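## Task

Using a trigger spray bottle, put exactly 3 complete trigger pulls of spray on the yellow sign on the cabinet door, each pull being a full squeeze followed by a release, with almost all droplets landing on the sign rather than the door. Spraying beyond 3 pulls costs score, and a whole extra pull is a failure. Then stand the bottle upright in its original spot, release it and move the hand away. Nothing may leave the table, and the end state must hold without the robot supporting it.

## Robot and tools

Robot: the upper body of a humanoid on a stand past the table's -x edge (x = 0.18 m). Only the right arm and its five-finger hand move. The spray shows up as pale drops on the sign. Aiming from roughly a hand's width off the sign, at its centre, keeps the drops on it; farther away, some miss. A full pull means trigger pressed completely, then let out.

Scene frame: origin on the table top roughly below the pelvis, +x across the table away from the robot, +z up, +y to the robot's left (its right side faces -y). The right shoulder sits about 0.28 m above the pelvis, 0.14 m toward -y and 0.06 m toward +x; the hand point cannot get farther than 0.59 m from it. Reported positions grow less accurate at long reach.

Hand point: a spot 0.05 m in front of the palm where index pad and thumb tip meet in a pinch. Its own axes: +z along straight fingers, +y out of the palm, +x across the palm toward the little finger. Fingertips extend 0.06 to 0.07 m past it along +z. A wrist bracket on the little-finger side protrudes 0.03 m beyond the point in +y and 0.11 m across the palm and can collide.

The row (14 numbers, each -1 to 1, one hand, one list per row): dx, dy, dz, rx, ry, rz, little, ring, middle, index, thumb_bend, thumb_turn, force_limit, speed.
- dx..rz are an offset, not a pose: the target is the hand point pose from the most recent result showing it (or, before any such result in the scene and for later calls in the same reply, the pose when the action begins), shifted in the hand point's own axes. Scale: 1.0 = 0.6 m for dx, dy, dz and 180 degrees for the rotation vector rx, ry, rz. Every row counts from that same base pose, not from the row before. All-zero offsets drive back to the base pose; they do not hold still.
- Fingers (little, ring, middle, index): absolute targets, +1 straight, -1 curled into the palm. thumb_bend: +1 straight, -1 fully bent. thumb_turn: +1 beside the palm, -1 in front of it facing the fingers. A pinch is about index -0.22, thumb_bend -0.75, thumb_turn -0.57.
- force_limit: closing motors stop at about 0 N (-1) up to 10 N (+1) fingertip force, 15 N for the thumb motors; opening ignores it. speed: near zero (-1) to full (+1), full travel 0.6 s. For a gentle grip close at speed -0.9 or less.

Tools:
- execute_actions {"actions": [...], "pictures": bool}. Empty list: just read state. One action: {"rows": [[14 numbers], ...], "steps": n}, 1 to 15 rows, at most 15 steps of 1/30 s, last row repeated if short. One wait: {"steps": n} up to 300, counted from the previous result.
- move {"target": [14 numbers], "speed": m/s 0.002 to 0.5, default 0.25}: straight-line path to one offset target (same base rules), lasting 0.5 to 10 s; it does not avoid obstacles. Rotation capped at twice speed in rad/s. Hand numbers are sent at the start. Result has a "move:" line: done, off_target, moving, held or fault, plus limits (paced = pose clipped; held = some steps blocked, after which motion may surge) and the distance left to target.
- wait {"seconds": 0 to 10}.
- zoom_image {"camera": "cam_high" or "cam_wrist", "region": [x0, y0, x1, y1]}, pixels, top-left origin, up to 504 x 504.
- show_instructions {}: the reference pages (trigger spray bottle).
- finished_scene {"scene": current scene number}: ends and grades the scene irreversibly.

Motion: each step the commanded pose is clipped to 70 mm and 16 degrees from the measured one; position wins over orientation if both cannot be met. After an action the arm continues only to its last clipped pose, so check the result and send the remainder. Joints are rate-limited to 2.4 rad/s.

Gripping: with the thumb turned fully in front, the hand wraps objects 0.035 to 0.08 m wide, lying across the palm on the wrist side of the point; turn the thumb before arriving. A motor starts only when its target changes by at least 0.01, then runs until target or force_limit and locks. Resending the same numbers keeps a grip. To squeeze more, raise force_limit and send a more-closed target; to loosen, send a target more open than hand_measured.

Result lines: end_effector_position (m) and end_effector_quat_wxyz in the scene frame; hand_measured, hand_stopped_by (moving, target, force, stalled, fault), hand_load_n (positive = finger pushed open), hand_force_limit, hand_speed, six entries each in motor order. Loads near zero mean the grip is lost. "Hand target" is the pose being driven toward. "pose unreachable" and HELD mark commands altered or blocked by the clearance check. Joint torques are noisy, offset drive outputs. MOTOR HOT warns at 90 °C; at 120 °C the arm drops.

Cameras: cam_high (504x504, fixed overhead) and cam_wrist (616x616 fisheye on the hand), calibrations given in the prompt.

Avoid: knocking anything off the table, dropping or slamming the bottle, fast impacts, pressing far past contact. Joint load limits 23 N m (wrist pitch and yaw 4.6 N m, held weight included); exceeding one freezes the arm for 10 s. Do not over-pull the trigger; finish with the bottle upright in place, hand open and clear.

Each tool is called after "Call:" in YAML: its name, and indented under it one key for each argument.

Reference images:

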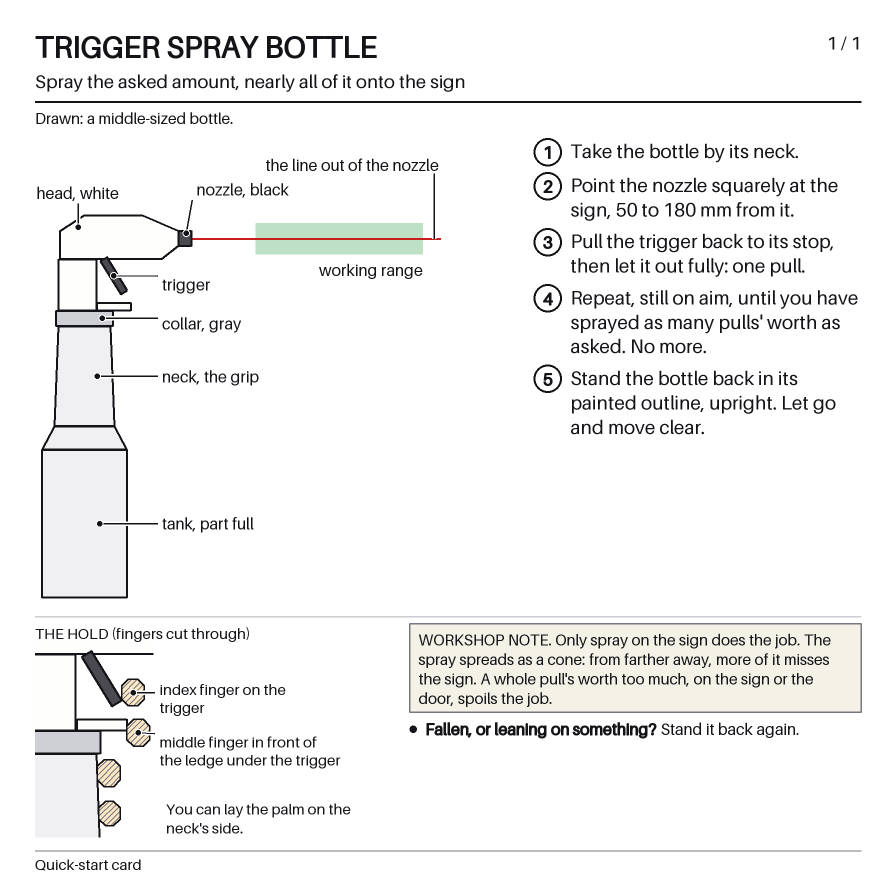

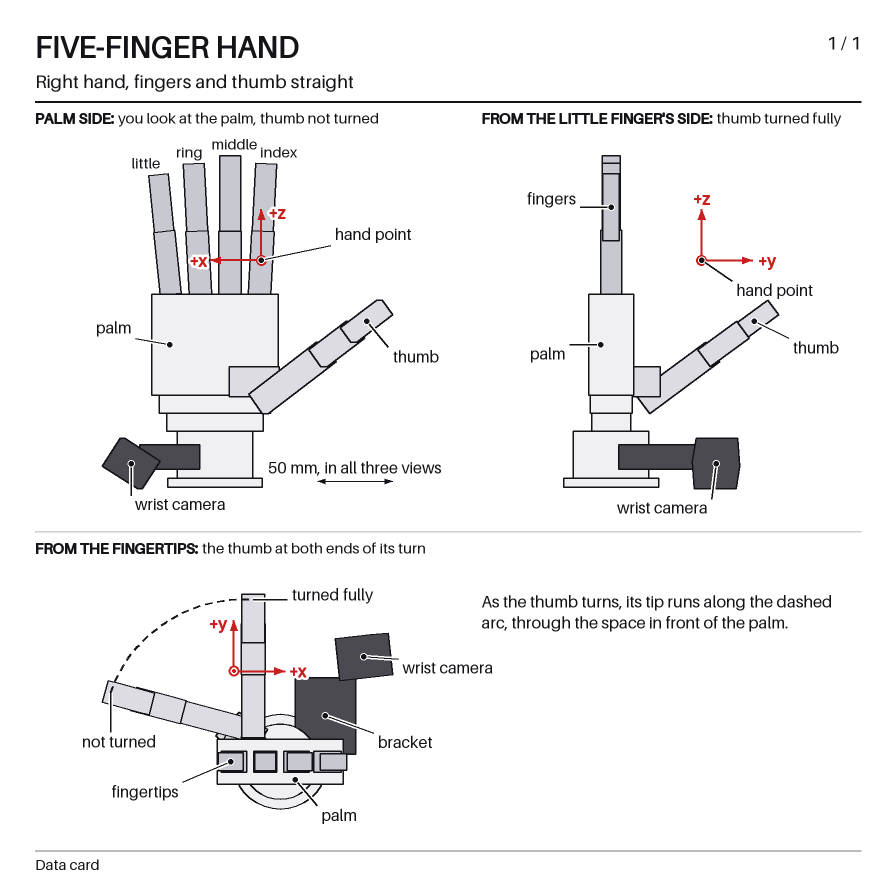

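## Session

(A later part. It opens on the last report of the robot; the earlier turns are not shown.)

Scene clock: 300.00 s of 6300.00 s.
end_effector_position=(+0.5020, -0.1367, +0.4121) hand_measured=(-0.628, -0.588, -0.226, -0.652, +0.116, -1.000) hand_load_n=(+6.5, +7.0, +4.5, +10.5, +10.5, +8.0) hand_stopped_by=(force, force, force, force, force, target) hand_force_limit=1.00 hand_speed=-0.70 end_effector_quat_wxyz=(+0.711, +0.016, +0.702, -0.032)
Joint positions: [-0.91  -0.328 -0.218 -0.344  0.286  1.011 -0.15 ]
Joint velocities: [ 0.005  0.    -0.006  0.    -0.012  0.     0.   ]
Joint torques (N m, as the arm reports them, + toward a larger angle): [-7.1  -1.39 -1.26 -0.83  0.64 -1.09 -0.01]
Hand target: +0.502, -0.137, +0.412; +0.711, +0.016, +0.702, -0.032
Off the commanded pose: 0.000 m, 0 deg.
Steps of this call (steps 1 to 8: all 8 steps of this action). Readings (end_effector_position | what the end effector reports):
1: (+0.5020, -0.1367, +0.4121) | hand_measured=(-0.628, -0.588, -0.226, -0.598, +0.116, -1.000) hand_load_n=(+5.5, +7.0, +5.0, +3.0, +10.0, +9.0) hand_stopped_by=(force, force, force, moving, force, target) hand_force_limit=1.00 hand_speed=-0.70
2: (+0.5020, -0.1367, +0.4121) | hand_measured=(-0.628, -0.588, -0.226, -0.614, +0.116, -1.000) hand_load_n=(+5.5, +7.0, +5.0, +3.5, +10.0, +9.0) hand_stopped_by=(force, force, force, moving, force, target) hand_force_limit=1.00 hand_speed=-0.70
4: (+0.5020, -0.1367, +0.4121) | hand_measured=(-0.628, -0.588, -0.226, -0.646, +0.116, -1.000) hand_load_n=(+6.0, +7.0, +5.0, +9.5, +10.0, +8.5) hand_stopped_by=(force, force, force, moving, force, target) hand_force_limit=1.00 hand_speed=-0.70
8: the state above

Call:
execute_actions:
  actions:
    - {"rows": [[0, 0, 0, 0, 0, 0, -1, -1, -1, -0.2, -1, -1, 1.0, -0.2]], "steps": 15}
  pictures: false

Call:
execute_actions:
  actions:
    - {"steps": 15}
  pictures: false

Call:
execute_actions:
  actions:
    - {"rows": [[0, 0, 0, 0, 0, 0, -1, -1, -1, -1, -1, -1, 1.0, -0.5]], "steps": 15}
  pictures: false

Call:
execute_actions:
  actions:
    - {"steps": 30}
  pictures: false

Call:
execute_actions:
  actions:
    - {"rows": [[0, 0, 0, 0, 0, 0, -1, -1, -1, 0.3, -1, -1, 1.0, -0.2]], "steps": 15}
  pictures: false

Call:
wait:
  seconds: 1.0

Scene clock: 308.63 s of 6300.00 s.
end_effector_position=(+0.5020, -0.1367, +0.4121) hand_measured=(-0.628, -0.588, -0.226, -0.200, +0.116, -1.000) hand_load_n=(+5.0, +7.0, +5.5, +0.0, +10.0, +9.0) hand_stopped_by=(force, force, force, moving, force, target) hand_force_limit=1.00 hand_speed=-0.20 end_effector_quat_wxyz=(+0.711, +0.016, +0.702, -0.032)
Joint positions: [-0.91  -0.328 -0.218 -0.344  0.286  1.011 -0.15 ]
Joint velocities: [-0.002  0.005  0.009  0.    -0.002  0.     0.   ]
Joint torques (N m, as the arm reports them, + toward a larger angle): [-7.09 -1.34 -1.24 -0.86  0.57 -1.12  0.  ]
Hand target: +0.502, -0.137, +0.412; +0.711, +0.016, +0.702, -0.032
Off the commanded pose: 0.000 m, 0 deg.
Steps of this call (steps 1 to 90: nothing new was sent; then 5.13 s passed at rest; steps 91 to 105: all 15 steps of this action). Readings (end_effector_position | what the end effector reports):
91: (+0.5020, -0.1367, +0.4121) | hand_measured=(-0.628, -0.588, -0.226, -0.652, +0.116, -1.000) hand_load_n=(+6.5, +7.0, +4.5, +10.5, +10.5, +8.0) hand_stopped_by=(force, force, force, moving, force, target) hand_force_limit=1.00 hand_speed=-0.20
92: (+0.5020, -0.1367, +0.4121) | hand_measured=(-0.628, -0.588, -0.226, -0.652, +0.116, -1.000) hand_load_n=(+6.5, +7.0, +4.5, +10.5, +10.5, +8.0) hand_stopped_by=(force, force, force, moving, force, target) hand_force_limit=1.00 hand_speed=-0.20
94: (+0.5020, -0.1367, +0.4121) | hand_measured=(-0.628, -0.588, -0.226, -0.612, +0.116, -1.000) hand_load_n=(+5.5, +7.0, +5.0, +3.5, +10.0, +9.0) hand_stopped_by=(force, force, force, moving, force, target) hand_force_limit=1.00 hand_speed=-0.20
98: (+0.5020, -0.1367, +0.4121) | hand_measured=(-0.628, -0.588, -0.226, -0.436, +0.116, -1.000) hand_load_n=(+4.5, +7.0, +5.5, +0.5, +10.0, +9.0) hand_stopped_by=(force, force, force, moving, force, target) hand_force_limit=1.00 hand_speed=-0.20
105: the state above

Scene clock: 309.13 s of 6300.00 s.
end_effector_position=(+0.5020, -0.1367, +0.4121) hand_measured=(-0.628, -0.588, -0.226, -0.200, +0.116, -1.000) hand_load_n=(+5.0, +7.0, +5.5, +0.0, +10.0, +9.0) hand_stopped_by=(force, force, force, target, force, target) hand_force_limit=1.00 hand_speed=-0.20 end_effector_quat_wxyz=(+0.711, +0.016, +0.702, -0.032)
Joint positions: [-0.91  -0.328 -0.218 -0.344  0.286  1.011 -0.15 ]
Joint velocities: [ 0.006 -0.005  0.015  0.005 -0.006  0.     0.   ]
Joint torques (N m, as the arm reports them, + toward a larger angle): [-7.12 -1.45 -1.25 -0.82  0.57 -1.1  -0.01]
Hand target: +0.502, -0.137, +0.412; +0.711, +0.016, +0.702, -0.032
Off the commanded pose: 0.000 m, 0 deg.
Steps of this call (steps 1 to 15: nothing new was sent). Readings (end_effector_position | what the end effector reports):
1: (+0.5020, -0.1367, +0.4121) | hand_measured=(-0.628, -0.588, -0.226, -0.200, +0.116, -1.000) hand_load_n=(+5.0, +7.0, +5.5, +0.0, +10.0, +9.0) hand_stopped_by=(force, force, force, moving, force, target) hand_force_limit=1.00 hand_speed=-0.20
2: (+0.5020, -0.1367, +0.4121) | hand_measured=(-0.628, -0.588, -0.226, -0.200, +0.116, -1.000) hand_load_n=(+5.0, +7.0, +5.5, +0.0, +10.0, +9.0) hand_stopped_by=(force, force, force, target, force, target) hand_force_limit=1.00 hand_speed=-0.20
4: (+0.5020, -0.1367, +0.4121) | hand_measured=(-0.628, -0.588, -0.226, -0.200, +0.116, -1.000) hand_load_n=(+5.0, +7.0, +5.5, +0.0, +10.0, +9.0) hand_stopped_by=(force, force, force, target, force, target) hand_force_limit=1.00 hand_speed=-0.20
8: (+0.5020, -0.1367, +0.4121) | hand_measured=(-0.628, -0.588, -0.226, -0.200, +0.116, -1.000) hand_load_n=(+5.0, +7.0, +5.5, +0.0, +10.0, +9.0) hand_stopped_by=(force, force, force, target, force, target) hand_force_limit=1.00 hand_speed=-0.20
15: the state above

Scene clock: 309.63 s of 6300.00 s.
end_effector_position=(+0.5020, -0.1367, +0.4121) hand_measured=(-0.628, -0.588, -0.226, -0.530, +0.116, -1.000) hand_load_n=(+5.0, +7.0, +5.0, +2.0, +10.0, +9.0) hand_stopped_by=(force, force, force, moving, force, target) hand_force_limit=1.00 hand_speed=-0.50 end_effector_quat_wxyz=(+0.711, +0.016, +0.702, -0.032)
Joint positions: [-0.91  -0.328 -0.218 -0.344  0.286  1.011 -0.15 ]
Joint velocities: [-0.003 -0.003 -0.006  0.015 -0.018  0.     0.   ]
Joint torques (N m, as the arm reports them, + toward a larger angle): [-7.2  -1.38 -1.31 -0.76  0.57 -1.11  0.01]
Hand target: +0.502, -0.137, +0.412; +0.711, +0.016, +0.702, -0.032
Off the commanded pose: 0.000 m, 0 deg.
Steps of this call (steps 1 to 15: all 15 steps of this action). Readings (end_effector_position | what the end effector reports):
1: (+0.5020, -0.1367, +0.4121) | hand_measured=(-0.628, -0.588, -0.226, -0.200, +0.116, -1.000) hand_load_n=(+5.0, +7.0, +5.5, +0.0, +10.0, +9.0) hand_stopped_by=(force, force, force, moving, force, target) hand_force_limit=1.00 hand_speed=-0.50
2: (+0.5020, -0.1367, +0.4121) | hand_measured=(-0.628, -0.588, -0.226, -0.200, +0.116, -1.000) hand_load_n=(+5.0, +7.0, +5.5, +0.0, +10.0, +9.0) hand_stopped_by=(force, force, force, moving, force, target) hand_force_limit=1.00 hand_speed=-0.50
4: (+0.5020, -0.1367, +0.4121) | hand_measured=(-0.628, -0.588, -0.226, -0.226, +0.116, -1.000) hand_load_n=(+5.0, +7.0, +5.5, +0.0, +10.0, +9.0) hand_stopped_by=(force, force, force, moving, force, target) hand_force_limit=1.00 hand_speed=-0.50
8: (+0.5020, -0.1367, +0.4121) | hand_measured=(-0.628, -0.588, -0.226, -0.336, +0.116, -1.000) hand_load_n=(+5.0, +7.0, +5.5, +0.5, +10.0, +9.0) hand_stopped_by=(force, force, force, moving, force, target) hand_force_limit=1.00 hand_speed=-0.50
15: the state above

Scene clock: 310.63 s of 6300.00 s.
end_effector_position=(+0.5020, -0.1367, +0.4121) hand_measured=(-0.628, -0.588, -0.226, -0.654, +0.116, -1.000) hand_load_n=(+6.0, +6.5, +4.5, +11.0, +10.0, +8.5) hand_stopped_by=(force, force, force, force, force, target) hand_force_limit=1.00 hand_speed=-0.50 end_effector_quat_wxyz=(+0.711, +0.016, +0.702, -0.032)
Joint positions: [-0.91  -0.328 -0.218 -0.344  0.286  1.011 -0.15 ]
Joint velocities: [-0.003  0.008  0.006  0.002 -0.006  0.     0.   ]
Joint torques (N m, as the arm reports them, + toward a larger angle): [-7.08 -1.37 -1.4  -0.91  0.6  -1.1   0.  ]
Hand target: +0.502, -0.137, +0.412; +0.711, +0.016, +0.702, -0.032
Off the commanded pose: 0.000 m, 0 deg.
Steps of this call (steps 1 to 30: nothing new was sent). Readings (end_effector_position | what the end effector reports):
1: (+0.5020, -0.1367, +0.4121) | hand_measured=(-0.628, -0.588, -0.226, -0.558, +0.116, -1.000) hand_load_n=(+5.0, +7.0, +5.0, +2.0, +10.0, +9.0) hand_stopped_by=(force, force, force, moving, force, target) hand_force_limit=1.00 hand_speed=-0.50
2: (+0.5020, -0.1367, +0.4121) | hand_measured=(-0.628, -0.588, -0.226, -0.586, +0.116, -1.000) hand_load_n=(+5.5, +7.0, +5.0, +3.0, +10.0, +9.0) hand_stopped_by=(force, force, force, moving, force, target) hand_force_limit=1.00 hand_speed=-0.50
4: (+0.5020, -0.1367, +0.4121) | hand_measured=(-0.628, -0.588, -0.226, -0.640, +0.116, -1.000) hand_load_n=(+6.0, +7.0, +5.0, +8.0, +10.0, +8.5) hand_stopped_by=(force, force, force, moving, force, target) hand_force_limit=1.00 hand_speed=-0.50
8: (+0.5020, -0.1367, +0.4121) | hand_measured=(-0.628, -0.588, -0.226, -0.654, +0.116, -1.000) hand_load_n=(+6.0, +6.5, +4.5, +11.0, +10.0, +8.5) hand_stopped_by=(force, force, force, force, force, target) hand_force_limit=1.00 hand_speed=-0.50
30: the state above

Scene clock: 311.13 s of 6300.00 s.
end_effector_position=(+0.5020, -0.1367, +0.4121) hand_measured=(-0.628, -0.588, -0.226, -0.126, +0.116, -1.000) hand_load_n=(+4.5, +7.0, +5.5, +0.0, +10.0, +9.0) hand_stopped_by=(force, force, force, moving, force, target) hand_force_limit=1.00 hand_speed=-0.20 end_effector_quat_wxyz=(+0.711, +0.016, +0.702, -0.032)
Joint positions: [-0.91  -0.328 -0.218 -0.344  0.286  1.011 -0.15 ]
Joint velocities: [ 0.009  0.002  0.006 -0.006 -0.012  0.     0.   ]
Joint torques (N m, as the arm reports them, + toward a larger angle): [-7.13 -1.46 -1.34 -0.8   0.55 -1.11  0.  ]
Hand target: +0.502, -0.137, +0.412; +0.711, +0.016, +0.702, -0.032
Off the commanded pose: 0.000 m, 0 deg.
Steps of this call (steps 1 to 15: all 15 steps of this action). Readings (end_effector_position | what the end effector reports):
1: (+0.5020, -0.1367, +0.4121) | hand_measured=(-0.628, -0.588, -0.226, -0.654, +0.116, -1.000) hand_load_n=(+6.0, +6.5, +4.5, +11.0, +10.0, +8.5) hand_stopped_by=(force, force, force, moving, force, target) hand_force_limit=1.00 hand_speed=-0.20
2: (+0.5020, -0.1367, +0.4121) | hand_measured=(-0.628, -0.588, -0.226, -0.654, +0.116, -1.000) hand_load_n=(+6.0, +6.5, +4.5, +11.0, +10.0, +8.5) hand_stopped_by=(force, force, force, moving, force, target) hand_force_limit=1.00 hand_speed=-0.20
4: (+0.5020, -0.1367, +0.4121) | hand_measured=(-0.628, -0.588, -0.226, -0.614, +0.116, -1.000) hand_load_n=(+5.5, +7.0, +5.0, +3.5, +10.0, +9.0) hand_stopped_by=(force, force, force, moving, force, target) hand_force_limit=1.00 hand_speed=-0.20
8: (+0.5020, -0.1367, +0.4121) | hand_measured=(-0.628, -0.588, -0.226, -0.438, +0.116, -1.000) hand_load_n=(+4.0, +7.0, +5.5, +0.5, +10.0, +9.0) hand_stopped_by=(force, force, force, moving, force, target) hand_force_limit=1.00 hand_speed=-0.20
15: the state above

Scene clock: 312.13 s of 6300.00 s.
end_effector_position=(+0.5020, -0.1367, +0.4121) hand_measured=(-0.628, -0.588, -0.226, +0.300, +0.116, -1.000) hand_load_n=(+4.5, +7.0, +5.5, +0.0, +10.0, +9.0) hand_stopped_by=(force, force, force, target, force, target) hand_force_limit=1.00 hand_speed=-0.20 end_effector_quat_wxyz=(+0.711, +0.016, +0.702, -0.032)
Joint positions: [-0.91  -0.328 -0.218 -0.344  0.286  1.011 -0.15 ]
Joint velocities: [ 0.    -0.006 -0.011  0.006 -0.005  0.     0.   ]
Joint torques (N m, as the arm reports them, + toward a larger angle): [-7.12 -1.28 -1.18 -0.86  0.55 -1.13  0.02]
Hand target: +0.502, -0.137, +0.412; +0.711, +0.016, +0.702, -0.032
Off the commanded pose: 0.000 m, 0 deg.
Steps of this call (steps 1 to 30: nothing new was sent). Readings (end_effector_position | what the end effector reports):
1: (+0.5020, -0.1367, +0.4121) | hand_measured=(-0.628, -0.588, -0.226, -0.082, +0.116, -1.000) hand_load_n=(+4.5, +7.0, +5.5, +0.0, +10.0, +9.0) hand_stopped_by=(force, force, force, moving, force, target) hand_force_limit=1.00 hand_speed=-0.20
2: (+0.5020, -0.1367, +0.4121) | hand_measured=(-0.628, -0.588, -0.226, -0.036, +0.116, -1.000) hand_load_n=(+4.5, +7.0, +5.5, +0.0, +10.0, +9.0) hand_stopped_by=(force, force, force, moving, force, target) hand_force_limit=1.00 hand_speed=-0.20
4: (+0.5020, -0.1367, +0.4121) | hand_measured=(-0.628, -0.588, -0.226, +0.052, +0.116, -1.000) hand_load_n=(+4.5, +7.0, +5.5, +0.0, +10.0, +9.0) hand_stopped_by=(force, force, force, moving, force, target) hand_force_limit=1.00 hand_speed=-0.20
8: (+0.5020, -0.1367, +0.4121) | hand_measured=(-0.628, -0.588, -0.226, +0.230, +0.116, -1.000) hand_load_n=(+4.5, +7.0, +5.5, +0.0, +10.0, +9.0) hand_stopped_by=(force, force, force, moving, force, target) hand_force_limit=1.00 hand_speed=-0.20
30: the state above
camera_calibration (this result's frames):
cam_wrist: T_world_to_cam=[[0.225114, 0.974332, -0.000761396, 0.0195676], [-0.522644, 0.121413, 0.843861, -0.0671246], [0.822294, -0.189567, 0.536561, -0.5411], [0, 0, 0, 1]] pos_world=[0.405456, -0.11349, 0.346992]

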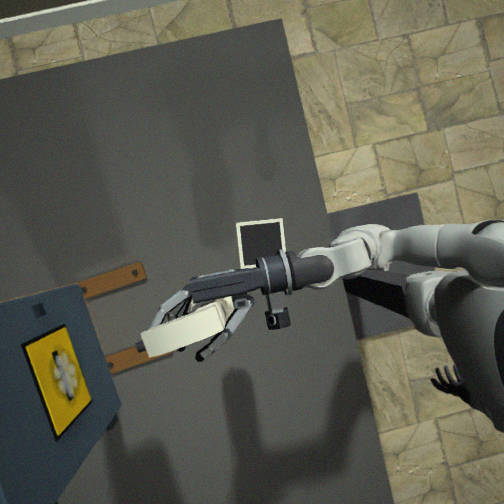

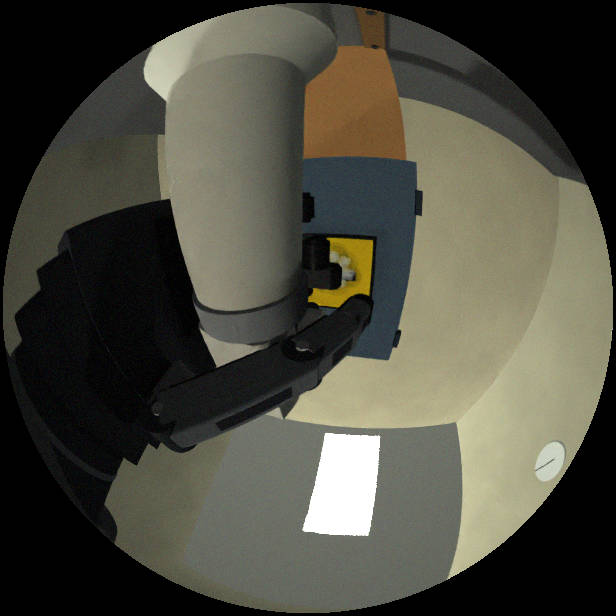

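Call:
move:
  target: [0.2283, -0.1192, -0.2018, 0.0207, 0.0024, 0.0079, -1, -1, -1, 0.3, -1, -1, 1.0, -0.2]
  speed: 0.15

Scene clock: 333.70 s of 6300.00 s.
end_effector_position=(+0.3818, -0.1888, +0.2691) hand_measured=(-0.628, -0.588, -0.226, +0.300, +0.116, -1.000) hand_load_n=(+4.5, +7.0, +5.5, +0.0, +10.0, +9.0) hand_stopped_by=(force, force, force, target, force, target) hand_force_limit=1.00 hand_speed=-0.20 end_effector_quat_wxyz=(+0.705, +0.044, +0.708, -0.024)
Joint positions: [ 0.023 -0.158 -0.302 -0.471  0.263  0.255  0.13 ]
Joint velocities: [ 0.     0.002 -0.011 -0.003  0.011  0.     0.   ]
Joint torques (N m, as the arm reports them, + toward a larger angle): [-2.63 -0.94 -1.27 -1.43  0.84 -1.12  0.12]
Hand target: +0.382, -0.188, +0.269; +0.705, +0.043, +0.707, -0.023
Off the commanded pose: 0.016 m, 3 deg.
After step 90, 16.73 s passed at rest.
move: off_target
camera_calibration (this result's frames):
cam_wrist: T_world_to_cam=[[0.252827, 0.966435, 0.0456263, 0.0727191], [-0.506815, 0.0921214, 0.857119, -0.0180564], [0.824146, -0.239827, 0.513095, -0.379304], [0, 0, 0, 1]] pos_world=[0.285065, -0.159582, 0.206777]

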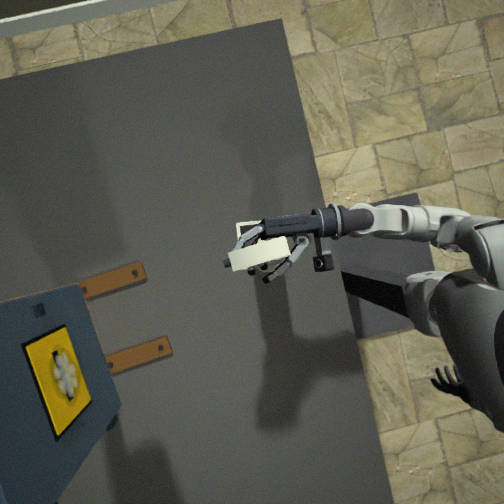

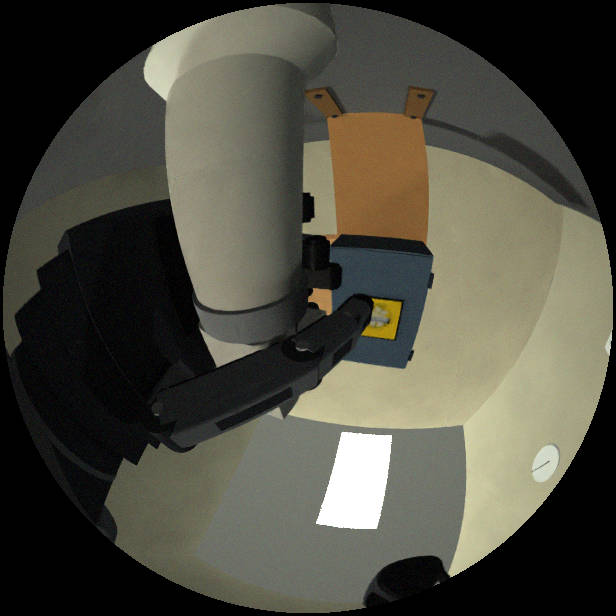

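Call:
move:
  target: [0.0112, -0.0245, -0.004, 0.01175, -0.0046, -0.008, -1, -1, -1, 0.3, -1, -1, 1.0, -0.2]
  speed: 0.05

Scene clock: 343.83 s of 6300.00 s.
end_effector_position=(+0.3785, -0.2022, +0.2626) hand_measured=(-0.628, -0.588, -0.226, +0.300, +0.116, -1.000) hand_load_n=(+4.5, +7.0, +5.5, +0.0, +10.0, +9.0) hand_stopped_by=(force, force, force, target, force, target) hand_force_limit=1.00 hand_speed=-0.20 end_effector_quat_wxyz=(+0.709, +0.050, +0.702, -0.043)
Joint positions: [ 0.042 -0.158 -0.32  -0.41   0.253  0.165  0.133]
Joint velocities: [-0.009 -0.003  0.005  0.     0.    -0.004  0.   ]
Joint torques (N m, as the arm reports them, + toward a larger angle): [-2.3  -1.15 -1.42 -1.35  0.66 -1.17  0.07]
Hand target: +0.378, -0.203, +0.262; +0.708, +0.048, +0.703, -0.045
Off the commanded pose: 0.001 m, 0 deg.
After step 90, 6.37 s passed at rest.
move: done
camera_calibration (this result's frames):
cam_wrist: T_world_to_cam=[[0.287077, 0.957414, 0.0307286, 0.0759274], [-0.513748, 0.126812, 0.848518, -0.0011059], [0.808486, -0.259377, 0.528274, -0.378454], [0, 0, 0, 1]] pos_world=[0.28361, -0.170716, 0.198533]

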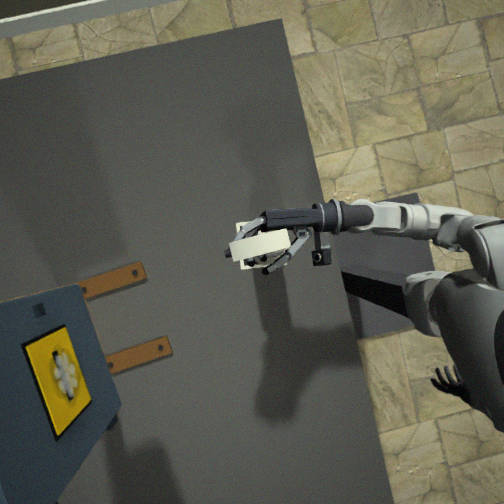

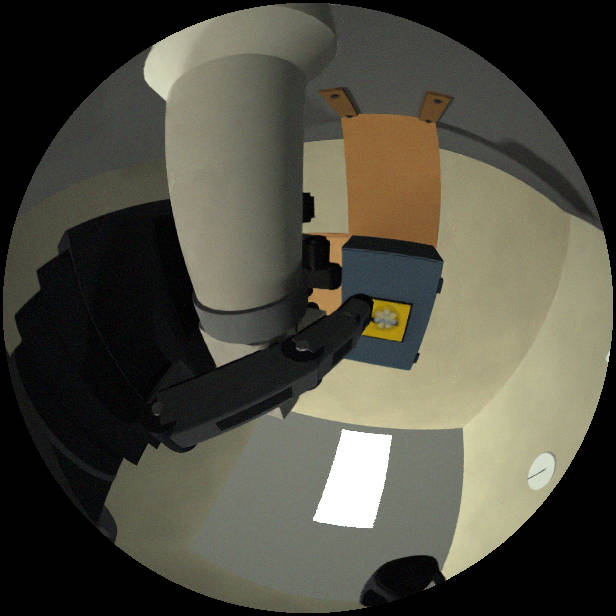

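Call:
move:
  target: [0.0395, 0, 0, 0, 0, 0, -1, -1, -1, 0.3, -1, -1, 1.0, -0.2]
  speed: 0.03

Scene clock: 350.13 s of 6300.00 s.
end_effector_position=(+0.3788, -0.2030, +0.2391) hand_measured=(-0.628, -0.588, -0.226, +0.300, +0.116, -1.000) hand_load_n=(+4.5, +7.0, +5.5, +0.0, +10.0, +9.0) hand_stopped_by=(force, force, force, target, force, target) hand_force_limit=1.00 hand_speed=-0.20 end_effector_quat_wxyz=(+0.709, +0.051, +0.702, -0.043)
Joint positions: [ 0.039 -0.141 -0.296 -0.249  0.23   0.005  0.153]
Joint velocities: [ 0.002 -0.008 -0.005  0.003  0.    -0.012  0.   ]
Joint torques (N m, as the arm reports them, + toward a larger angle): [-2.69 -1.06 -1.13 -1.38  0.69 -1.14  0.07]
Hand target: +0.379, -0.202, +0.239; +0.709, +0.050, +0.702, -0.042
Off the commanded pose: 0.001 m, 0 deg.
After step 90, 2.23 s passed at rest.
move: done
camera_calibration (this result's frames):
cam_wrist: T_world_to_cam=[[0.289221, 0.956708, 0.032558, 0.0759222], [-0.512732, 0.126103, 0.849237, 0.0184209], [0.808367, -0.262311, 0.527007, -0.366721], [0, 0, 0, 1]] pos_world=[0.283931, -0.171153, 0.175149]

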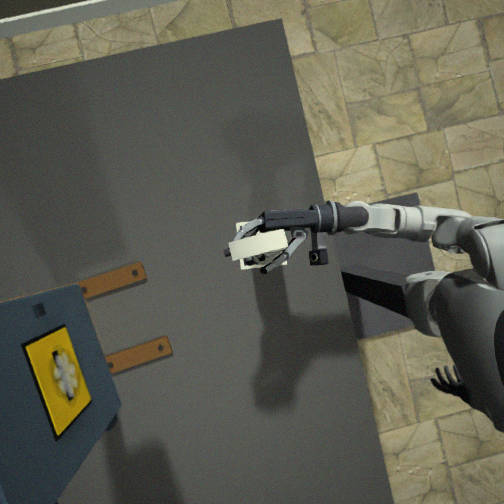

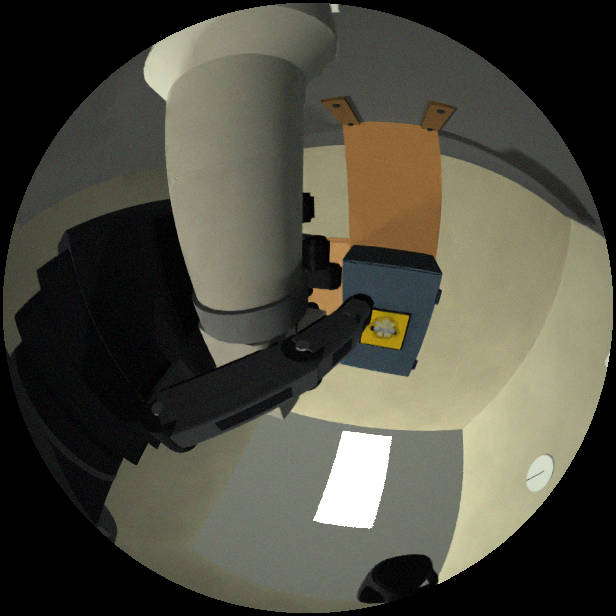

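Call:
move:
  target: [0.005, 0, 0, 0, 0, 0, -1, -1, -1, 0.3, -1, -1, 1.0, -0.2]
  speed: 0.01

Scene clock: 353.47 s of 6300.00 s.
end_effector_position=(+0.3785, -0.2038, +0.2386) hand_measured=(-0.628, -0.588, -0.226, +0.300, +0.116, -1.000) hand_load_n=(+4.0, +6.5, +5.5, +0.0, +10.0, +9.5) hand_stopped_by=(force, force, force, target, force, target) hand_force_limit=1.00 hand_speed=-0.20 end_effector_quat_wxyz=(+0.711, +0.052, +0.700, -0.044)
Joint positions: [ 0.038 -0.141 -0.295 -0.234  0.23  -0.017  0.153]
Joint velocities: [ 0.006 -0.005 -0.006  0.    -0.009 -0.001  0.   ]
Joint torques (N m, as the arm reports them, + toward a larger angle): [-1.75 -0.95 -0.93 -0.69  0.71 -0.74  0.04]
Hand target: +0.379, -0.203, +0.236; +0.709, +0.051, +0.702, -0.043
Off the commanded pose: 0.003 m, 0 deg.
move: done
camera_calibration (this result's frames):
cam_wrist: T_world_to_cam=[[0.291194, 0.956093, 0.0330584, 0.0757787], [-0.517986, 0.128521, 0.845679, 0.0221625], [0.804299, -0.263381, 0.532667, -0.366492], [0, 0, 0, 1]] pos_world=[0.284182, -0.171827, 0.17397]

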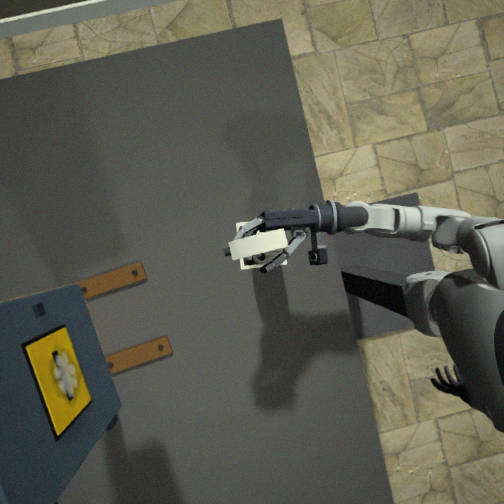

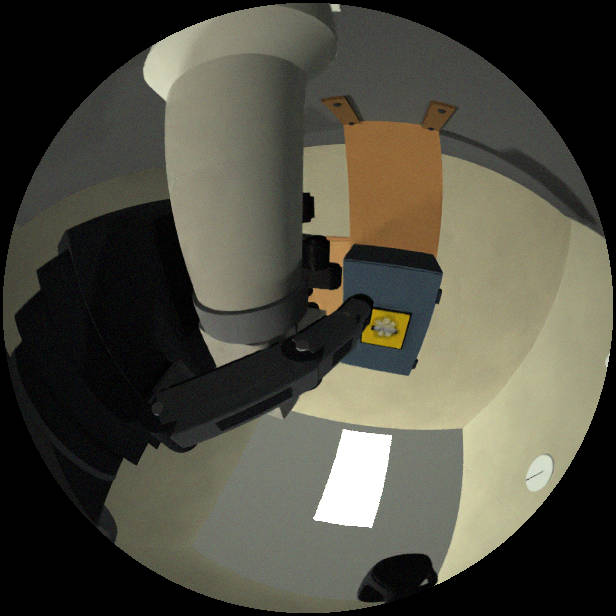

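The bottle is resting on the table now. Opening the hand.

Call:
execute_actions:
  actions:
    - {"rows": [[0, 0, 0, 0, 0, 0, 1, 1, 1, 1, 1, -1, 1.0, -0.3]], "steps": 15}
  pictures: false

Call:
wait:
  seconds: 1.5

Scene clock: 356.47 s of 6300.00 s.
end_effector_position=(+0.3785, -0.2039, +0.2393) hand_measured=(-0.166, -0.126, +0.236, +0.762, +0.402, -1.000) hand_load_n=(+0.0, +0.0, +0.0, +0.0, +0.0, +0.0) hand_stopped_by=(moving, moving, moving, moving, moving, target) hand_force_limit=1.00 hand_speed=-0.30 end_effector_quat_wxyz=(+0.712, +0.052, +0.699, -0.045)
Joint positions: [ 0.038 -0.141 -0.296 -0.235  0.23  -0.018  0.153]
Joint velocities: [-0.002  0.012  0.002 -0.012 -0.005  0.    -0.002]
Joint torques (N m, as the arm reports them, + toward a larger angle): [-1.67 -0.88 -1.12 -0.9   0.66 -0.7   0.01]
Hand target: +0.379, -0.204, +0.239; +0.711, +0.052, +0.700, -0.044
Off the commanded pose: 0.001 m, 0 deg.
Steps of this call (steps 1 to 75: nothing new was sent; steps 76 to 90: all 15 steps of this action). Readings (end_effector_position | what the end effector reports):
76: (+0.3785, -0.2038, +0.2386) | hand_measured=(-0.628, -0.588, -0.226, +0.300, +0.116, -1.000) hand_load_n=(+4.0, +6.5, +5.5, +0.0, +10.0, +9.5) hand_stopped_by=(moving, moving, moving, moving, moving, target) hand_force_limit=1.00 hand_speed=-0.30
77: (+0.3785, -0.2038, +0.2386) | hand_measured=(-0.628, -0.588, -0.226, +0.300, +0.116, -1.000) hand_load_n=(+4.0, +6.5, +5.5, +0.0, +10.0, +9.5) hand_stopped_by=(moving, moving, moving, moving, moving, target) hand_force_limit=1.00 hand_speed=-0.30
79: (+0.3785, -0.2037, +0.2393) | hand_measured=(-0.594, -0.554, -0.192, +0.336, +0.134, -1.000) hand_load_n=(+0.0, +0.0, +2.5, +0.0, +4.0, +4.0) hand_stopped_by=(moving, moving, moving, moving, moving, target) hand_force_limit=1.00 hand_speed=-0.30
83: (+0.3785, -0.2037, +0.2394) | hand_measured=(-0.438, -0.398, -0.036, +0.490, +0.230, -1.000) hand_load_n=(+0.0, +0.0, +0.0, +0.0, +0.0, +0.0) hand_stopped_by=(moving, moving, moving, moving, moving, target) hand_force_limit=1.00 hand_speed=-0.30
90: the state above

Scene clock: 357.97 s of 6300.00 s.
end_effector_position=(+0.3785, -0.2040, +0.2393) hand_measured=(+1.000, +1.000, +1.000, +1.000, +1.000, -1.000) hand_load_n=(+0.0, +0.0, +0.0, +0.0, +0.0, +0.0) hand_stopped_by=(target, target, target, target, target, target) hand_force_limit=1.00 hand_speed=-0.30 end_effector_quat_wxyz=(+0.712, +0.052, +0.699, -0.045)
Joint positions: [ 0.038 -0.141 -0.296 -0.235  0.23  -0.018  0.153]
Joint velocities: [ 0.003 -0.006  0.02   0.002 -0.003  0.     0.   ]
Joint torques (N m, as the arm reports them, + toward a larger angle): [-1.52 -0.99 -1.18 -0.99  0.7  -0.71  0.03]
Hand target: +0.379, -0.204, +0.239; +0.711, +0.052, +0.700, -0.044
Off the commanded pose: 0.001 m, 0 deg.
Steps of this call (steps 1 to 45: nothing new was sent). Readings (end_effector_position | what the end effector reports):
1: (+0.3785, -0.2039, +0.2393) | hand_measured=(-0.126, -0.086, +0.274, +0.802, +0.426, -1.000) hand_load_n=(+0.0, +0.0, +0.0, +0.0, +0.0, +0.0) hand_stopped_by=(moving, moving, moving, moving, moving, target) hand_force_limit=1.00 hand_speed=-0.30
2: (+0.3785, -0.2039, +0.2393) | hand_measured=(-0.088, -0.048, +0.314, +0.840, +0.450, -1.000) hand_load_n=(+0.0, +0.0, +0.0, +0.0, +0.0, +0.0) hand_stopped_by=(moving, moving, moving, moving, moving, target) hand_force_limit=1.00 hand_speed=-0.30
4: (+0.3785, -0.2039, +0.2393) | hand_measured=(-0.010, +0.030, +0.390, +0.918, +0.500, -1.000) hand_load_n=(+0.0, +0.0, +0.0, +0.0, +0.0, +0.0) hand_stopped_by=(moving, moving, moving, moving, moving, target) hand_force_limit=1.00 hand_speed=-0.30
8: (+0.3785, -0.2039, +0.2393) | hand_measured=(+0.146, +0.186, +0.546, +1.000, +0.598, -1.000) hand_load_n=(+0.0, +0.0, +0.0, +0.0, +0.0, +0.0) hand_stopped_by=(moving, moving, moving, moving, moving, target) hand_force_limit=1.00 hand_speed=-0.30
45: the state above
camera_calibration (this result's frames):
cam_wrist: T_world_to_cam=[[0.291946, 0.955866, 0.0329896, 0.0756177], [-0.519909, 0.129654, 0.844325, 0.022831], [0.802784, -0.263649, 0.534815, -0.366894], [0, 0, 0, 1]] pos_world=[0.28433, -0.171972, 0.174449]

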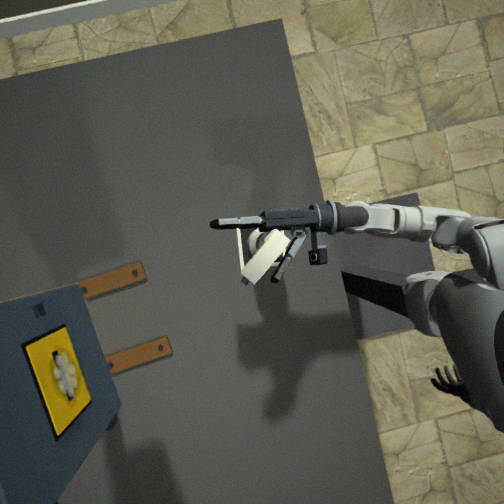

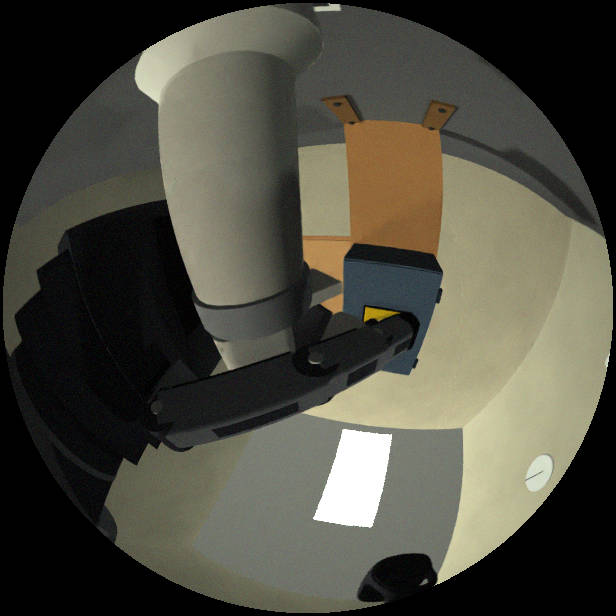

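Call:
zoom_image:
  camera: "cam_high"
  region: [200, 180, 340, 320]

Region (200, 180, 340, 320) of cam_high's 504x504 image, scaled by 3.600, with more detail than that image has.

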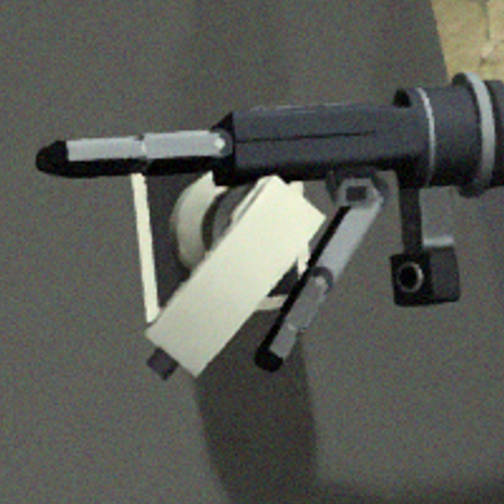

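Call:
move:
  target: [0, -0.02, -0.1, 0, 0, 0, 1, 1, 1, 1, 1, -1, 1.0, -0.3]
  speed: 0.08

Call:
move:
  target: [0, -0.2, -0.05, 0, 0, 0, 1, 1, 1, 1, 1, -1, 1.0, -0.3]
  speed: 0.15

Scene clock: 367.03 s of 6300.00 s.
end_effector_position=(+0.3180, -0.2046, +0.2344) hand_measured=(+1.000, +1.000, +1.000, +1.000, +1.000, -1.000) hand_load_n=(+0.0, +0.0, +0.0, +0.0, +0.0, +0.0) hand_stopped_by=(target, target, target, target, target, target) hand_force_limit=1.00 hand_speed=-0.30 end_effector_quat_wxyz=(+0.709, +0.054, +0.702, -0.040)
Joint positions: [ 0.32  -0.085 -0.307 -0.349  0.29  -0.159  0.247]
Joint velocities: [ 0.009 -0.005  0.     0.002  0.009  0.     0.   ]
Joint torques (N m, as the arm reports them, + toward a larger angle): [ 0.01 -0.6  -1.34 -1.07  0.84 -0.82  0.11]
Hand target: +0.318, -0.204, +0.236; +0.711, +0.055, +0.700, -0.038
Off the commanded pose: 0.005 m, 1 deg.
After step 90, 5.00 s passed at rest.
move: off_target
camera_calibration (this result's frames):
cam_wrist: T_world_to_cam=[[0.287441, 0.956928, 0.0408157, 0.0938735], [-0.514946, 0.118467, 0.848997, -0.00939327], [0.807594, -0.265054, 0.526819, -0.315818], [0, 0, 0, 1]] pos_world=[0.223232, -0.172426, 0.170522]

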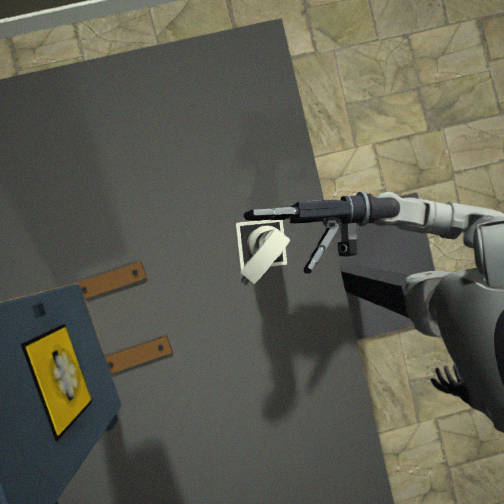

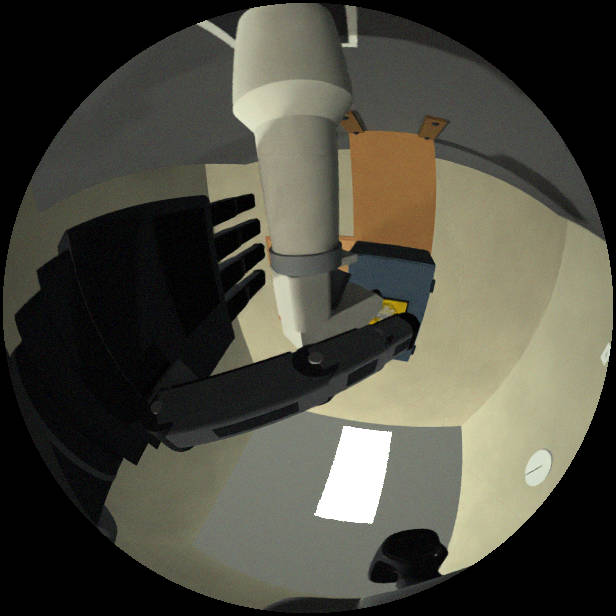

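Scene clock: 368.27 s of 6300.00 s.
end_effector_position=(+0.2711, -0.3197, +0.2284) hand_measured=(+1.000, +1.000, +1.000, +1.000, +1.000, -1.000) hand_load_n=(+0.0, +0.0, +0.0, +0.0, +0.0, +0.0) hand_stopped_by=(target, target, target, target, target, target) hand_force_limit=1.00 hand_speed=-0.30 end_effector_quat_wxyz=(+0.705, +0.056, +0.706, -0.038)
Joint positions: [ 0.304 -0.366 -0.645  0.124  0.672 -0.292  0.676]
Joint velocities: [ 0.     0.003 -0.017 -0.012  0.002  0.     0.006]
Joint torques (N m, as the arm reports them, + toward a larger angle): [ 0.52 -2.24 -2.61 -0.34  1.05 -0.69  0.14]
Hand target: +0.271, -0.320, +0.229; +0.707, +0.056, +0.704, -0.037
Off the commanded pose: 0.004 m, 1 deg.
move: off_target
camera_calibration (this result's frames):
cam_wrist: T_world_to_cam=[[0.288005, 0.956647, 0.0433573, 0.216953], [-0.504711, 0.113158, 0.85584, -0.0207761], [0.81383, -0.268369, 0.51542, -0.305453], [0, 0, 0, 1]] pos_world=[0.175617, -0.287171, 0.165811]

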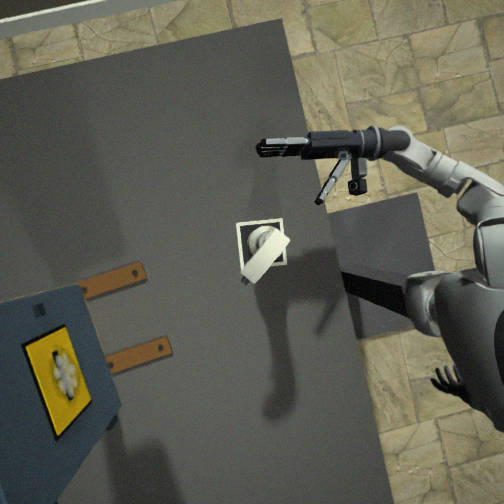

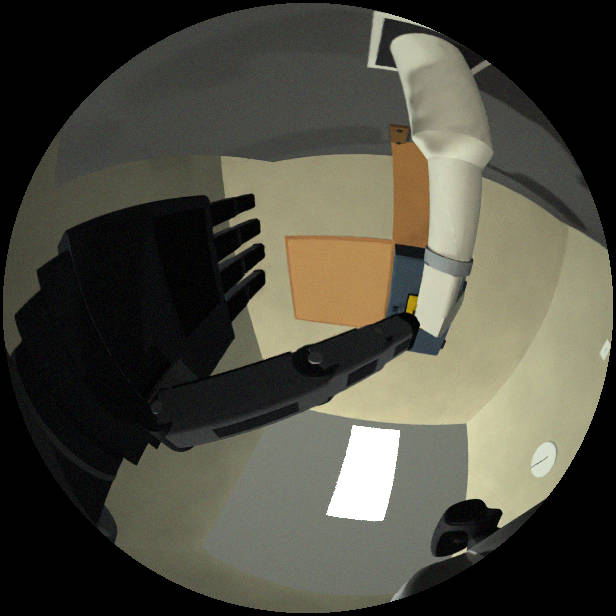

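The bottle stands upright within its outline and the hand is clear.

Call:
finished_scene:
  scene: 1

The scene is finished: the task was done.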